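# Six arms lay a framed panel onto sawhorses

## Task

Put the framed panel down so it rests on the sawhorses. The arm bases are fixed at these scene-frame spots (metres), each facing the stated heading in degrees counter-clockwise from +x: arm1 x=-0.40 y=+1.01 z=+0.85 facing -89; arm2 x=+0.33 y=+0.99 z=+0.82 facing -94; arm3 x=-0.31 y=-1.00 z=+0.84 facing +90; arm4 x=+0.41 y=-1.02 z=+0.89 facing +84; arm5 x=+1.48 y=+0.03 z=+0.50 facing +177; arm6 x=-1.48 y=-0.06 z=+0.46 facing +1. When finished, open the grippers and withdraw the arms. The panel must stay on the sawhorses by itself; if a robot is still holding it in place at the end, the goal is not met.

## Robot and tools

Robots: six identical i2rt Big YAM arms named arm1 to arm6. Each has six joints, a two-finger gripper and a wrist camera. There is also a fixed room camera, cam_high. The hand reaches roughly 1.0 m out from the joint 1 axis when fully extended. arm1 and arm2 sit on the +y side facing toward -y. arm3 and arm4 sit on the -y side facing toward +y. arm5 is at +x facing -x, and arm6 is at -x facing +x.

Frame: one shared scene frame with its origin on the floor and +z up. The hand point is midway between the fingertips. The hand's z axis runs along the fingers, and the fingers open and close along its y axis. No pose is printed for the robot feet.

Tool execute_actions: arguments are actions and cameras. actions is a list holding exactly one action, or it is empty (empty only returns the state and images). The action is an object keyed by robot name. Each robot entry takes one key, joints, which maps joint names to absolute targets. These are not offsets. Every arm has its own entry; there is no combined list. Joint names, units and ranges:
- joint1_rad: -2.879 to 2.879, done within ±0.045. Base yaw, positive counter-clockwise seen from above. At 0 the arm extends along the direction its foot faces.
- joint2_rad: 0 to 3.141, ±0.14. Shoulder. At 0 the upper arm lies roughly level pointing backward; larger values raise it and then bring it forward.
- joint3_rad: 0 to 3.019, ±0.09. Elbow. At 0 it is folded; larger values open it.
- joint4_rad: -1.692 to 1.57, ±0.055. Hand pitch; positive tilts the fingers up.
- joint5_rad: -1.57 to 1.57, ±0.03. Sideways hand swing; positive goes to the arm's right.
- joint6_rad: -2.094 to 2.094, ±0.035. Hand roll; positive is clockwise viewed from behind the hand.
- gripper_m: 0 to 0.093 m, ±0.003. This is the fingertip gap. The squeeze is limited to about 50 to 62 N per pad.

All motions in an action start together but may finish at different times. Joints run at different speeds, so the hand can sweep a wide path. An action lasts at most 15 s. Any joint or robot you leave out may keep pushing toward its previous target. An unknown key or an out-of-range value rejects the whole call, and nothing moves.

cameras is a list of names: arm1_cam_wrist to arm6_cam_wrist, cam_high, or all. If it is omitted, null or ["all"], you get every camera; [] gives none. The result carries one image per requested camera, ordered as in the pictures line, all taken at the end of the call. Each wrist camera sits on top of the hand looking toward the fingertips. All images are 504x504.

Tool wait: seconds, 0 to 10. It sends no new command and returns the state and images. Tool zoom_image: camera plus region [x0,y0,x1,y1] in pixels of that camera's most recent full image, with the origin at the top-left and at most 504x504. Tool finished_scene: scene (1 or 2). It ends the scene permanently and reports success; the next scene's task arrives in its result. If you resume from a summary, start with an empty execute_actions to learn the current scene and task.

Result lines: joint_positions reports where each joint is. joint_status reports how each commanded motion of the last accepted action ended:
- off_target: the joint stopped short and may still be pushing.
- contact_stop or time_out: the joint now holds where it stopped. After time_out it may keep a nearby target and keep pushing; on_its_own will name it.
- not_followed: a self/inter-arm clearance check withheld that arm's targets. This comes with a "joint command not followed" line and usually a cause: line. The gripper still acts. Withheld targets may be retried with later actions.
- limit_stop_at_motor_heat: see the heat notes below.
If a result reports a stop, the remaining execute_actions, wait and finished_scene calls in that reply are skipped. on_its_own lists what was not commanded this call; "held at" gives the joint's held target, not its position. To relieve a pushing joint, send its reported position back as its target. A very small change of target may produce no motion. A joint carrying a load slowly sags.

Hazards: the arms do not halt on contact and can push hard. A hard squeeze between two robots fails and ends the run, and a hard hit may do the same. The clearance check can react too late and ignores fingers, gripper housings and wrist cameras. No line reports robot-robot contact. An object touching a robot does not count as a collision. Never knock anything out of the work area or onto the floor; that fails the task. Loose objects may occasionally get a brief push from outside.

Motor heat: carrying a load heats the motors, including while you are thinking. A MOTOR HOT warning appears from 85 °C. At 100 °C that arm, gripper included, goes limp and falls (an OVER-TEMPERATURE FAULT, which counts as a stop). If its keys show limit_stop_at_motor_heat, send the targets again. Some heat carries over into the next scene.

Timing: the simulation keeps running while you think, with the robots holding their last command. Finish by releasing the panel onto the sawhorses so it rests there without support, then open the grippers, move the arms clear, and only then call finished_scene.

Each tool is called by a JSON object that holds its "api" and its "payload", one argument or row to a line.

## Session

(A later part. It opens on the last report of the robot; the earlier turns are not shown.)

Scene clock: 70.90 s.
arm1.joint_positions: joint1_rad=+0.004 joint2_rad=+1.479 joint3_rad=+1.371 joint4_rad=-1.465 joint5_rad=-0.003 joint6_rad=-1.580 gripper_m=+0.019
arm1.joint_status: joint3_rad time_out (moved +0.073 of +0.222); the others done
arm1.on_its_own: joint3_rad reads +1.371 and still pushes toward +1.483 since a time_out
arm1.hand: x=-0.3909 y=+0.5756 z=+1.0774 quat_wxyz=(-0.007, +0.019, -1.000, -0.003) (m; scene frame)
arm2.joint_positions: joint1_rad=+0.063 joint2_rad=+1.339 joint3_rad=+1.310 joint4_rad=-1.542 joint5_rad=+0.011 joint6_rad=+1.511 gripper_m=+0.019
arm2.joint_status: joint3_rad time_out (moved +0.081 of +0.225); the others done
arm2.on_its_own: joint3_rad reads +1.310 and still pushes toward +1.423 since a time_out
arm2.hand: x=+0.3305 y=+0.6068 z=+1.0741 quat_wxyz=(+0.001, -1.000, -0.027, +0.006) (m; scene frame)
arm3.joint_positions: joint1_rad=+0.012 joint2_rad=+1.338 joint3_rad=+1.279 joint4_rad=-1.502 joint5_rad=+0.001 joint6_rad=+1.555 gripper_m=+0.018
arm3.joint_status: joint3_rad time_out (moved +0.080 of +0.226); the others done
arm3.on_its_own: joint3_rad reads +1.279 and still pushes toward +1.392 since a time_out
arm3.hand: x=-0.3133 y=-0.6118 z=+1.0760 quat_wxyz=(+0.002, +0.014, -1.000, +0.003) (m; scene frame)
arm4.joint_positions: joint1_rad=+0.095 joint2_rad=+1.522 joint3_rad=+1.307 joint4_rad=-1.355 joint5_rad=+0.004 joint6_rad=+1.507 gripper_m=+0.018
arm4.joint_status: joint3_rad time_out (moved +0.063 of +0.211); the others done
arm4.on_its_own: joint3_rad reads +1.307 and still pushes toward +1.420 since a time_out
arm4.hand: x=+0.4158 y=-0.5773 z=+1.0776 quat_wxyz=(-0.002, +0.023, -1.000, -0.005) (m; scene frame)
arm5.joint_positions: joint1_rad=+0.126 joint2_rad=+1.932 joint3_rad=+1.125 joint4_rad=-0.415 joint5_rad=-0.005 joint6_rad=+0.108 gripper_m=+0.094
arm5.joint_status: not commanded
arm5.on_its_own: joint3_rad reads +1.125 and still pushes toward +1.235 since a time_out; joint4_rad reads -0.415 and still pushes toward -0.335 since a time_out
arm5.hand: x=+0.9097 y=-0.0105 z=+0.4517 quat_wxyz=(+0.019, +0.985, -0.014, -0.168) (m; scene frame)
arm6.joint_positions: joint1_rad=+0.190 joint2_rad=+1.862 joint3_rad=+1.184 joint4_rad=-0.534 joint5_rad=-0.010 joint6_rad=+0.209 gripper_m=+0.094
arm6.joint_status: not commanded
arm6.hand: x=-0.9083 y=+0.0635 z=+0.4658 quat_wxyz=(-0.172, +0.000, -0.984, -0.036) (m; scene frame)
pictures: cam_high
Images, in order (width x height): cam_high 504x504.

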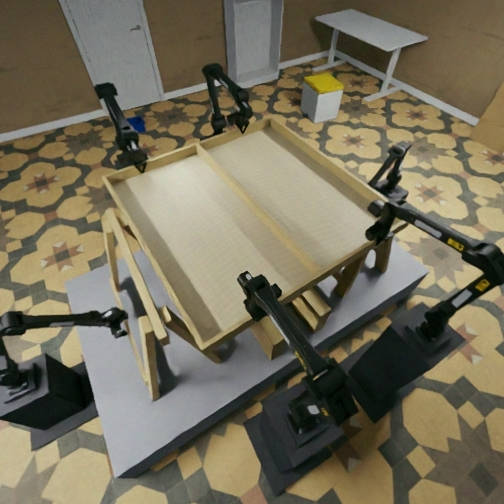

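{"api": "execute_actions", "payload": {
  "actions": [
    {"arm5":{"joints":{"joint1_rad":0.10,"joint2_rad":2.173,"joint3_rad":1.661,"joint4_rad":-0.571,"joint6_rad":0.07}},"arm6":{"joints":{"joint1_rad":0.11,"joint2_rad":2.152,"joint3_rad":1.70,"joint4_rad":-0.70,"joint6_rad":0.15}}}
  ],
  "cameras": ["cam_high","arm5_cam_wrist","arm6_cam_wrist"]
}}

Scene clock: 74.23 s.
arm1.joint_positions: joint1_rad=+0.004 joint2_rad=+1.479 joint3_rad=+1.371 joint4_rad=-1.465 joint5_rad=-0.003 joint6_rad=-1.580 gripper_m=+0.019
arm1.joint_status: not commanded
arm1.on_its_own: joint3_rad reads +1.371 and still pushes toward +1.483 since a time_out
arm1.hand: x=-0.3909 y=+0.5756 z=+1.0774 quat_wxyz=(-0.007, +0.019, -1.000, -0.003) (m; scene frame)
arm2.joint_positions: joint1_rad=+0.063 joint2_rad=+1.339 joint3_rad=+1.310 joint4_rad=-1.542 joint5_rad=+0.011 joint6_rad=+1.511 gripper_m=+0.019
arm2.joint_status: not commanded
arm2.on_its_own: joint3_rad reads +1.310 and still pushes toward +1.423 since a time_out
arm2.hand: x=+0.3305 y=+0.6068 z=+1.0741 quat_wxyz=(+0.001, -1.000, -0.027, +0.006) (m; scene frame)
arm3.joint_positions: joint1_rad=+0.012 joint2_rad=+1.338 joint3_rad=+1.279 joint4_rad=-1.502 joint5_rad=+0.001 joint6_rad=+1.555 gripper_m=+0.018
arm3.joint_status: not commanded
arm3.on_its_own: joint3_rad reads +1.279 and still pushes toward +1.392 since a time_out
arm3.hand: x=-0.3133 y=-0.6118 z=+1.0760 quat_wxyz=(+0.002, +0.014, -1.000, +0.003) (m; scene frame)
arm4.joint_positions: joint1_rad=+0.095 joint2_rad=+1.522 joint3_rad=+1.307 joint4_rad=-1.355 joint5_rad=+0.004 joint6_rad=+1.507 gripper_m=+0.018
arm4.joint_status: not commanded
arm4.on_its_own: joint3_rad reads +1.307 and still pushes toward +1.420 since a time_out
arm4.hand: x=+0.4158 y=-0.5773 z=+1.0776 quat_wxyz=(-0.002, +0.023, -1.000, -0.005) (m; scene frame)
arm5.joint_positions: joint1_rad=+0.111 joint2_rad=+2.186 joint3_rad=+1.556 joint4_rad=-0.650 joint5_rad=-0.005 joint6_rad=+0.082 gripper_m=+0.094
arm5.joint_status: joint3_rad time_out (moved +0.431 of +0.536); joint4_rad time_out (moved -0.236 of -0.156); the others done
arm5.on_its_own: joint3_rad reads +1.556 and still pushes toward +1.661 since a time_out; joint4_rad reads -0.650 and still pushes toward -0.571 since a time_out
arm5.hand: x=+0.8020 y=-0.0089 z=+0.4371 quat_wxyz=(+0.013, +0.990, -0.008, -0.140) (m; scene frame)
arm6.joint_positions: joint1_rad=+0.129 joint2_rad=+2.163 joint3_rad=+1.617 joint4_rad=-0.761 joint5_rad=-0.010 joint6_rad=+0.127 gripper_m=+0.094
arm6.joint_status: joint4_rad time_out (moved -0.226 of -0.166); the others done
arm6.on_its_own: joint4_rad reads -0.761 and still pushes toward -0.700 since a time_out
arm6.hand: x=-0.8022 y=+0.0433 z=+0.4335 quat_wxyz=(-0.129, +0.011, -0.991, -0.017) (m; scene frame)
pictures: arm5_cam_wrist, arm6_cam_wrist, cam_high
Images, in order (width x height): arm5_cam_wrist 504x504, arm6_cam_wrist 504x504, cam_high 504x504.

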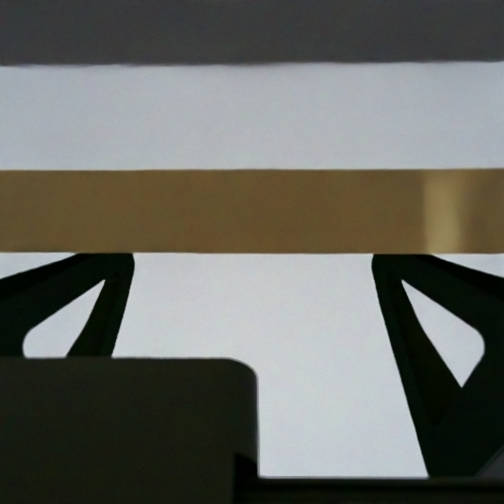

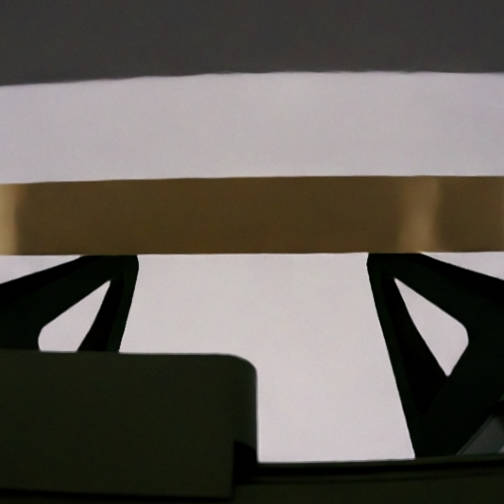

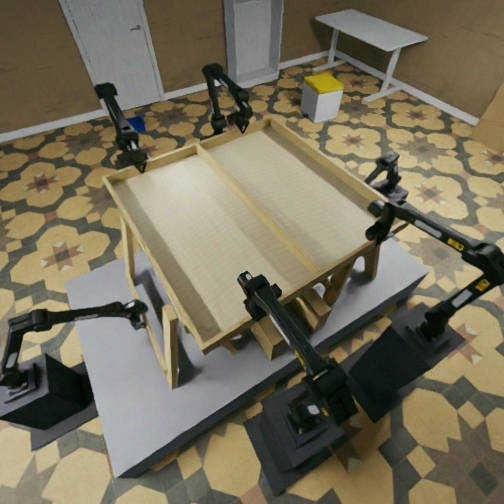

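{"api": "execute_actions", "payload": {
  "actions": [
    {"arm5":{"joints":{"joint1_rad":0.095,"joint2_rad":2.407,"joint3_rad":2.084,"joint4_rad":-0.78,"joint6_rad":0.06}},"arm6":{"joints":{"joint1_rad":0.093,"joint2_rad":2.332,"joint3_rad":2.025,"joint4_rad":-0.855,"joint6_rad":0.12}}}
  ],
  "cameras": ["cam_high","arm5_cam_wrist","arm6_cam_wrist"]
}}

Scene clock: 77.17 s.
arm1.joint_positions: joint1_rad=+0.004 joint2_rad=+1.479 joint3_rad=+1.371 joint4_rad=-1.465 joint5_rad=-0.003 joint6_rad=-1.580 gripper_m=+0.019
arm1.joint_status: not commanded
arm1.on_its_own: joint3_rad reads +1.371 and still pushes toward +1.483 since a time_out
arm1.hand: x=-0.3909 y=+0.5756 z=+1.0774 quat_wxyz=(-0.007, +0.019, -1.000, -0.003) (m; scene frame)
arm2.joint_positions: joint1_rad=+0.063 joint2_rad=+1.339 joint3_rad=+1.310 joint4_rad=-1.542 joint5_rad=+0.011 joint6_rad=+1.511 gripper_m=+0.019
arm2.joint_status: not commanded
arm2.on_its_own: joint3_rad reads +1.310 and still pushes toward +1.423 since a time_out
arm2.hand: x=+0.3305 y=+0.6068 z=+1.0741 quat_wxyz=(+0.001, -1.000, -0.027, +0.006) (m; scene frame)
arm3.joint_positions: joint1_rad=+0.012 joint2_rad=+1.338 joint3_rad=+1.279 joint4_rad=-1.502 joint5_rad=+0.001 joint6_rad=+1.555 gripper_m=+0.018
arm3.joint_status: not commanded
arm3.on_its_own: joint3_rad reads +1.279 and still pushes toward +1.392 since a time_out
arm3.hand: x=-0.3133 y=-0.6118 z=+1.0760 quat_wxyz=(+0.002, +0.014, -1.000, +0.003) (m; scene frame)
arm4.joint_positions: joint1_rad=+0.095 joint2_rad=+1.522 joint3_rad=+1.307 joint4_rad=-1.355 joint5_rad=+0.004 joint6_rad=+1.507 gripper_m=+0.018
arm4.joint_status: not commanded
arm4.on_its_own: joint3_rad reads +1.307 and still pushes toward +1.420 since a time_out
arm4.hand: x=+0.4158 y=-0.5773 z=+1.0776 quat_wxyz=(-0.002, +0.023, -1.000, -0.005) (m; scene frame)
arm5.joint_positions: joint1_rad=+0.106 joint2_rad=+2.404 joint3_rad=+1.978 joint4_rad=-0.855 joint5_rad=-0.002 joint6_rad=+0.072 gripper_m=+0.094
arm5.joint_status: joint3_rad time_out (moved +0.422 of +0.528); joint4_rad time_out (moved -0.204 of -0.130); the others done
arm5.on_its_own: joint3_rad reads +1.978 and still pushes toward +2.084 since a time_out; joint4_rad reads -0.855 and still pushes toward -0.780 since a time_out
arm5.hand: x=+0.7111 y=-0.0106 z=+0.4375 quat_wxyz=(+0.011, +0.990, -0.006, -0.140) (m; scene frame)
arm6.joint_positions: joint1_rad=+0.117 joint2_rad=+2.325 joint3_rad=+1.928 joint4_rad=-0.926 joint5_rad=-0.011 joint6_rad=+0.102 gripper_m=+0.094
arm6.joint_status: joint3_rad time_out (moved +0.311 of +0.408); joint4_rad time_out (moved -0.165 of -0.094); the others done
arm6.on_its_own: joint3_rad reads +1.928 and still pushes toward +2.025 since a time_out; joint4_rad reads -0.926 and still pushes toward -0.855 since a time_out
arm6.hand: x=-0.7386 y=+0.0433 z=+0.4357 quat_wxyz=(-0.121, +0.017, -0.992, -0.014) (m; scene frame)
pictures: arm5_cam_wrist, arm6_cam_wrist, cam_high
Images, in order (width x height): arm5_cam_wrist 504x504, arm6_cam_wrist 504x504, cam_high 504x504.

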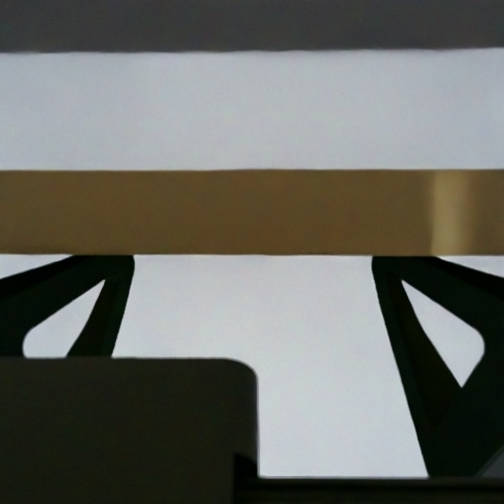

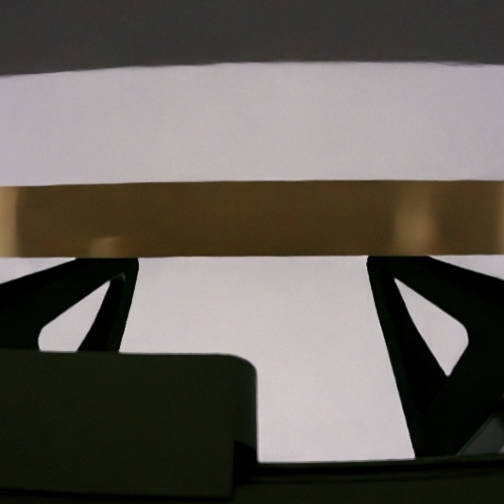

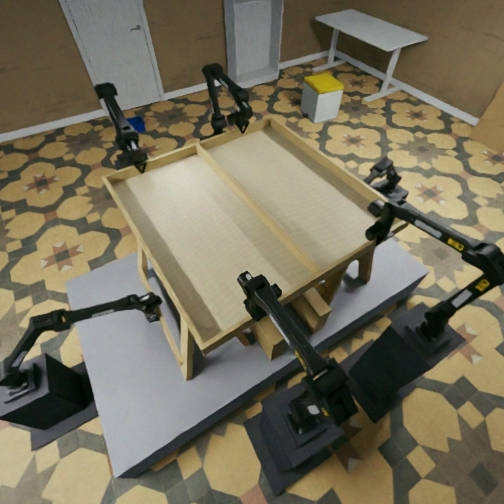

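{"api": "execute_actions", "payload": {
  "actions": [
    {"arm1":{"joints":{"joint2_rad":1.449,"joint3_rad":1.302,"joint4_rad":-1.305}},"arm2":{"joints":{"joint2_rad":1.295,"joint3_rad":1.234,"joint4_rad":-1.388}},"arm3":{"joints":{"joint2_rad":1.300,"joint3_rad":1.202,"joint4_rad":-1.345}},"arm4":{"joints":{"joint2_rad":1.507,"joint3_rad":1.252,"joint4_rad":-1.203}},"arm5":{"joints":{"joint2_rad":1.90,"joint3_rad":1.09,"joint4_rad":-0.55}},"arm6":{"joints":{"joint2_rad":1.86,"joint3_rad":1.147,"joint4_rad":-0.65}}}
  ],
  "cameras": ["cam_high"]
}}

Scene clock: 80.03 s.
arm1.joint_positions: joint1_rad=+0.004 joint2_rad=+1.512 joint3_rad=+1.239 joint4_rad=-1.306 joint5_rad=-0.002 joint6_rad=-1.580 gripper_m=+0.019
arm1.joint_status: all done
arm1.hand: x=-0.3904 y=+0.5763 z=+1.0146 quat_wxyz=(-0.006, +0.019, -1.000, -0.006) (m; scene frame)
arm2.joint_positions: joint1_rad=+0.063 joint2_rad=+1.361 joint3_rad=+1.166 joint4_rad=-1.385 joint5_rad=+0.009 joint6_rad=+1.510 gripper_m=+0.019
arm2.joint_status: all done
arm2.hand: x=+0.3308 y=+0.6079 z=+1.0114 quat_wxyz=(+0.006, -1.000, -0.028, +0.005) (m; scene frame)
arm3.joint_positions: joint1_rad=+0.012 joint2_rad=+1.374 joint3_rad=+1.150 joint4_rad=-1.339 joint5_rad=+0.000 joint6_rad=+1.554 gripper_m=+0.018
arm3.joint_status: all done
arm3.hand: x=-0.3139 y=-0.6084 z=+1.0144 quat_wxyz=(+0.003, +0.014, -1.000, +0.004) (m; scene frame)
arm4.joint_positions: joint1_rad=+0.095 joint2_rad=+1.579 joint3_rad=+1.204 joint4_rad=-1.191 joint5_rad=+0.002 joint6_rad=+1.507 gripper_m=+0.018
arm4.joint_status: all done
arm4.hand: x=+0.4154 y=-0.5718 z=+1.0157 quat_wxyz=(-0.001, +0.023, -1.000, -0.007) (m; scene frame)
arm5.joint_positions: joint1_rad=+0.101 joint2_rad=+1.905 joint3_rad=+1.071 joint4_rad=-0.551 joint5_rad=-0.002 joint6_rad=+0.072 gripper_m=+0.094
arm5.joint_status: all done
arm5.hand: x=+0.9640 y=+0.0072 z=+0.4400 quat_wxyz=(+0.007, +0.996, -0.009, -0.088) (m; scene frame)
arm6.joint_positions: joint1_rad=+0.094 joint2_rad=+1.871 joint3_rad=+1.132 joint4_rad=-0.663 joint5_rad=-0.002 joint6_rad=+0.109 gripper_m=+0.094
arm6.joint_status: all done
arm6.hand: x=-0.9559 y=+0.0006 z=+0.4356 quat_wxyz=(-0.083, +0.001, -0.997, -0.005) (m; scene frame)
pictures: cam_high
Images, in order (width x height): cam_high 504x504.

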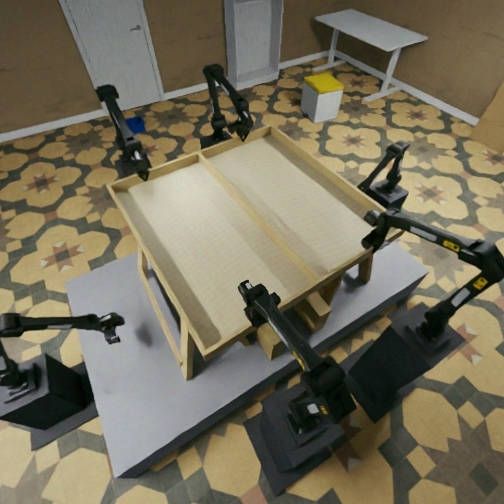

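{"api": "execute_actions", "payload": {
  "actions": [
    {"arm1":{"joints":{"joint2_rad":1.469,"joint3_rad":1.257,"joint4_rad":-1.239}},"arm2":{"joints":{"joint2_rad":1.308,"joint3_rad":1.188,"joint4_rad":-1.327}},"arm3":{"joints":{"joint2_rad":1.318,"joint3_rad":1.151,"joint4_rad":-1.276}},"arm4":{"joints":{"joint2_rad":1.536,"joint3_rad":1.212,"joint4_rad":-1.134}},"arm5":{"joints":{"joint2_rad":1.232,"joint3_rad":0.599,"joint4_rad":1.333,"joint6_rad":0.0}},"arm6":{"joints":{"joint2_rad":1.155,"joint3_rad":0.664,"joint4_rad":1.19,"joint6_rad":0.0}}}
  ],
  "cameras": ["cam_high","arm5_cam_wrist","arm6_cam_wrist"]
}}

Scene clock: 82.40 s.
arm1.joint_positions: joint1_rad=+0.004 joint2_rad=+1.504 joint3_rad=+1.226 joint4_rad=-1.286 joint5_rad=-0.002 joint6_rad=-1.580 gripper_m=+0.019
arm1.joint_status: all done
arm1.hand: x=-0.3904 y=+0.5762 z=+1.0131 quat_wxyz=(-0.006, +0.019, -1.000, +0.002) (m; scene frame)
arm2.joint_positions: joint1_rad=+0.063 joint2_rad=+1.353 joint3_rad=+1.154 joint4_rad=-1.368 joint5_rad=+0.009 joint6_rad=+1.510 gripper_m=+0.019
arm2.joint_status: all done
arm2.hand: x=+0.3308 y=+0.6080 z=+1.0096 quat_wxyz=(-0.001, -1.000, -0.028, +0.005) (m; scene frame)
arm3.joint_positions: joint1_rad=+0.012 joint2_rad=+1.358 joint3_rad=+1.131 joint4_rad=-1.311 joint5_rad=+0.000 joint6_rad=+1.554 gripper_m=+0.018
arm3.joint_status: all done
arm3.hand: x=-0.3139 y=-0.6089 z=+1.0128 quat_wxyz=(+0.003, +0.014, -1.000, -0.008) (m; scene frame)
arm4.joint_positions: joint1_rad=+0.095 joint2_rad=+1.572 joint3_rad=+1.190 joint4_rad=-1.170 joint5_rad=+0.002 joint6_rad=+1.507 gripper_m=+0.018
arm4.joint_status: all done
arm4.hand: x=+0.4154 y=-0.5720 z=+1.0138 quat_wxyz=(-0.001, +0.023, -1.000, -0.014) (m; scene frame)
arm5.joint_positions: joint1_rad=+0.101 joint2_rad=+1.226 joint3_rad=+0.611 joint4_rad=+1.314 joint5_rad=-0.002 joint6_rad=+0.015 gripper_m=+0.094
arm5.joint_status: all done
arm5.hand: x=+1.0137 y=+0.0101 z=+0.9469 quat_wxyz=(+0.032, +0.426, +0.009, -0.904) (m; scene frame)
arm6.joint_positions: joint1_rad=+0.094 joint2_rad=+1.160 joint3_rad=+0.668 joint4_rad=+1.167 joint5_rad=-0.002 joint6_rad=+0.011 gripper_m=+0.094
arm6.joint_status: all done
arm6.hand: x=-1.0147 y=-0.0005 z=+0.9409 quat_wxyz=(-0.899, +0.027, -0.434, -0.053) (m; scene frame)
pictures: arm5_cam_wrist, arm6_cam_wrist, cam_high
Images, in order (width x height): arm5_cam_wrist 504x504, arm6_cam_wrist 504x504, cam_high 504x504.

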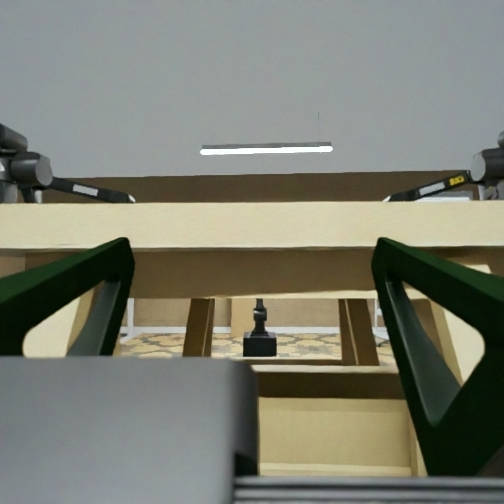

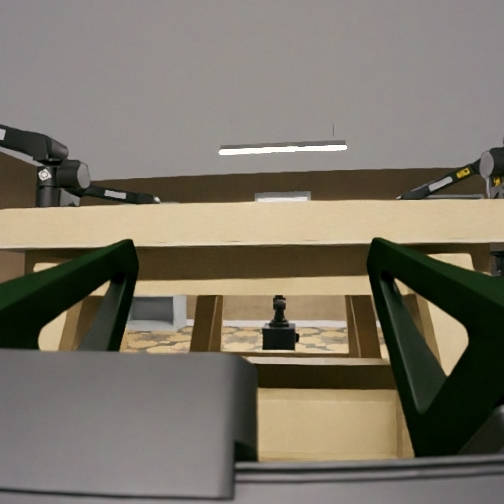

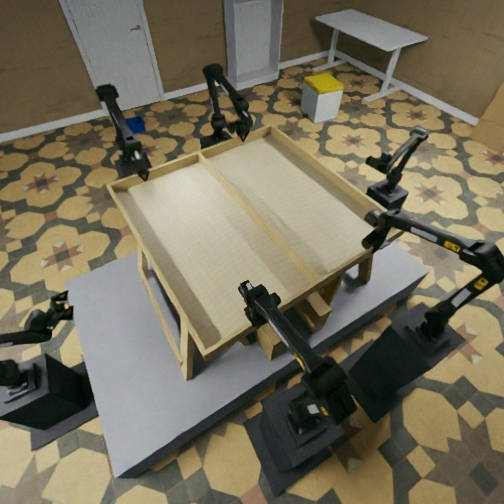

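{"api": "execute_actions", "payload": {
  "actions": [
    {"arm1":{"joints":{"joint2_rad":1.504,"joint3_rad":1.226,"joint4_rad":-1.29,"gripper_m":0.06}},"arm2":{"joints":{"joint2_rad":1.353,"joint3_rad":1.154,"joint4_rad":-1.368,"gripper_m":0.06}},"arm3":{"joints":{"joint2_rad":1.358,"joint3_rad":1.131,"joint4_rad":-1.32,"gripper_m":0.06}},"arm4":{"joints":{"joint2_rad":1.572,"joint3_rad":1.190,"joint4_rad":-1.18,"gripper_m":0.06}}}
  ],
  "cameras": ["cam_high"]
}}

{"api": "execute_actions", "payload": {
  "actions": [
    {"arm1":{"joints":{"joint2_rad":0.75}},"arm2":{"joints":{"joint2_rad":0.60}},"arm3":{"joints":{"joint2_rad":0.60}},"arm4":{"joints":{"joint2_rad":0.80}}}
  ],
  "cameras": ["cam_high","arm5_cam_wrist","arm6_cam_wrist"]
}}

Scene clock: 83.97 s.
arm1.joint_positions: joint1_rad=+0.004 joint2_rad=+1.504 joint3_rad=+1.224 joint4_rad=-1.286 joint5_rad=-0.002 joint6_rad=-1.580 gripper_m=+0.060
arm1.joint_status: all done
arm1.hand: x=-0.3904 y=+0.5769 z=+1.0124 quat_wxyz=(-0.006, +0.019, -1.000, +0.001) (m; scene frame)
arm2.joint_positions: joint1_rad=+0.063 joint2_rad=+1.353 joint3_rad=+1.152 joint4_rad=-1.368 joint5_rad=+0.002 joint6_rad=+1.517 gripper_m=+0.060
arm2.joint_status: all done
arm2.hand: x=+0.3322 y=+0.6086 z=+1.0087 quat_wxyz=(+0.000, -1.000, -0.024, +0.001) (m; scene frame)
arm3.joint_positions: joint1_rad=+0.012 joint2_rad=+1.358 joint3_rad=+1.129 joint4_rad=-1.311 joint5_rad=+0.000 joint6_rad=+1.557 gripper_m=+0.060
arm3.joint_status: all done
arm3.hand: x=-0.3139 y=-0.6094 z=+1.0123 quat_wxyz=(+0.003, +0.013, -1.000, -0.008) (m; scene frame)
arm4.joint_positions: joint1_rad=+0.095 joint2_rad=+1.572 joint3_rad=+1.189 joint4_rad=-1.173 joint5_rad=+0.002 joint6_rad=+1.507 gripper_m=+0.060
arm4.joint_status: all done
arm4.hand: x=+0.4154 y=-0.5732 z=+1.0131 quat_wxyz=(-0.001, +0.023, -1.000, -0.012) (m; scene frame)
arm5.joint_positions: joint1_rad=+0.101 joint2_rad=+1.226 joint3_rad=+0.611 joint4_rad=+1.314 joint5_rad=-0.002 joint6_rad=+0.015 gripper_m=+0.094
arm5.joint_status: not commanded
arm5.hand: x=+1.0137 y=+0.0101 z=+0.9469 quat_wxyz=(+0.032, +0.426, +0.009, -0.904) (m; scene frame)
arm6.joint_positions: joint1_rad=+0.094 joint2_rad=+1.160 joint3_rad=+0.668 joint4_rad=+1.167 joint5_rad=-0.002 joint6_rad=+0.011 gripper_m=+0.094
arm6.joint_status: not commanded
arm6.hand: x=-1.0147 y=-0.0005 z=+0.9409 quat_wxyz=(-0.899, +0.027, -0.434, -0.053) (m; scene frame)
pictures: cam_high
Images, in order (width x height): cam_high 504x504.

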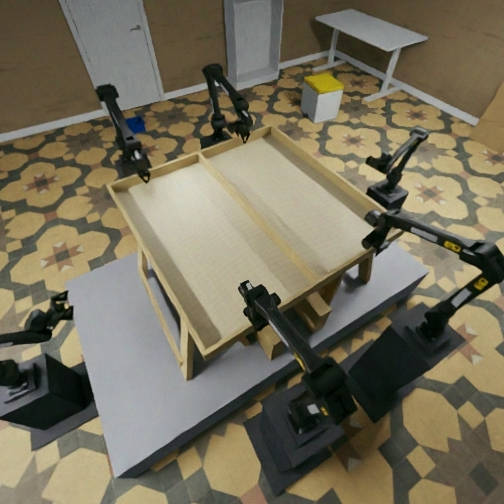

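Scene clock: 85.47 s.
arm1.joint_positions: joint1_rad=+0.004 joint2_rad=+0.739 joint3_rad=+1.216 joint4_rad=-1.286 joint5_rad=-0.002 joint6_rad=-1.580 gripper_m=+0.060
arm1.joint_status: all done
arm1.hand: x=-0.3970 y=+0.7118 z=+1.2845 quat_wxyz=(-0.009, +0.016, -0.929, +0.370) (m; scene frame)
arm2.joint_positions: joint1_rad=+0.063 joint2_rad=+0.593 joint3_rad=+1.152 joint4_rad=-1.368 joint5_rad=+0.002 joint6_rad=+1.517 gripper_m=+0.060
arm2.joint_status: all done
arm2.hand: x=+0.3330 y=+0.7499 z=+1.2393 quat_wxyz=(-0.371, -0.928, -0.022, +0.012) (m; scene frame)
arm3.joint_positions: joint1_rad=+0.012 joint2_rad=+0.594 joint3_rad=+1.129 joint4_rad=-1.311 joint5_rad=+0.000 joint6_rad=+1.558 gripper_m=+0.060
arm3.joint_status: all done
arm3.hand: x=-0.3110 y=-0.7435 z=+1.2532 quat_wxyz=(+0.003, +0.011, -0.925, -0.380) (m; scene frame)
arm4.joint_positions: joint1_rad=+0.095 joint2_rad=+0.794 joint3_rad=+1.189 joint4_rad=-1.175 joint5_rad=+0.002 joint6_rad=+1.507 gripper_m=+0.060
arm4.joint_status: all done
arm4.hand: x=+0.4137 y=-0.6917 z=+1.3135 quat_wxyz=(-0.016, +0.021, -0.921, -0.389) (m; scene frame)
arm5.joint_positions: joint1_rad=+0.101 joint2_rad=+1.226 joint3_rad=+0.611 joint4_rad=+1.314 joint5_rad=-0.002 joint6_rad=+0.015 gripper_m=+0.094
arm5.joint_status: not commanded
arm5.hand: x=+1.0137 y=+0.0101 z=+0.9469 quat_wxyz=(+0.032, +0.426, +0.009, -0.904) (m; scene frame)
arm6.joint_positions: joint1_rad=+0.094 joint2_rad=+1.160 joint3_rad=+0.668 joint4_rad=+1.167 joint5_rad=-0.002 joint6_rad=+0.011 gripper_m=+0.094
arm6.joint_status: not commanded
arm6.hand: x=-1.0147 y=-0.0005 z=+0.9409 quat_wxyz=(-0.899, +0.027, -0.434, -0.053) (m; scene frame)
pictures: arm5_cam_wrist, arm6_cam_wrist, cam_high
Images, in order (width x height): arm5_cam_wrist 504x504, arm6_cam_wrist 504x504, cam_high 504x504.

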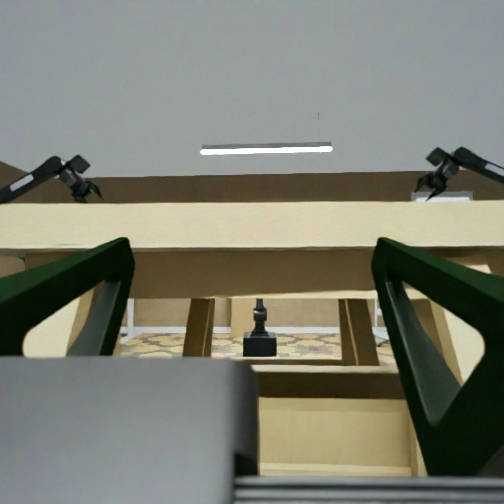

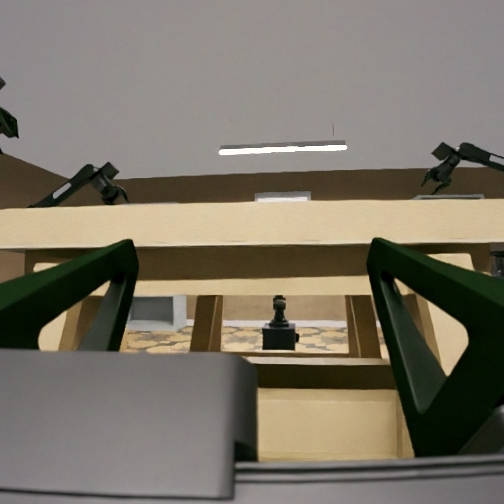

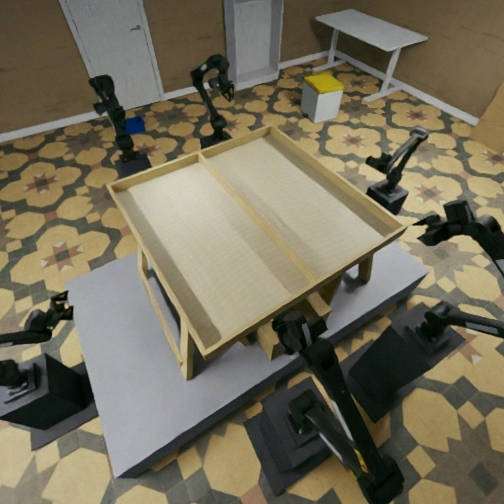

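{"api": "finished_scene", "payload": {
  "scene": 1
}}

The scene is finished: the task was done.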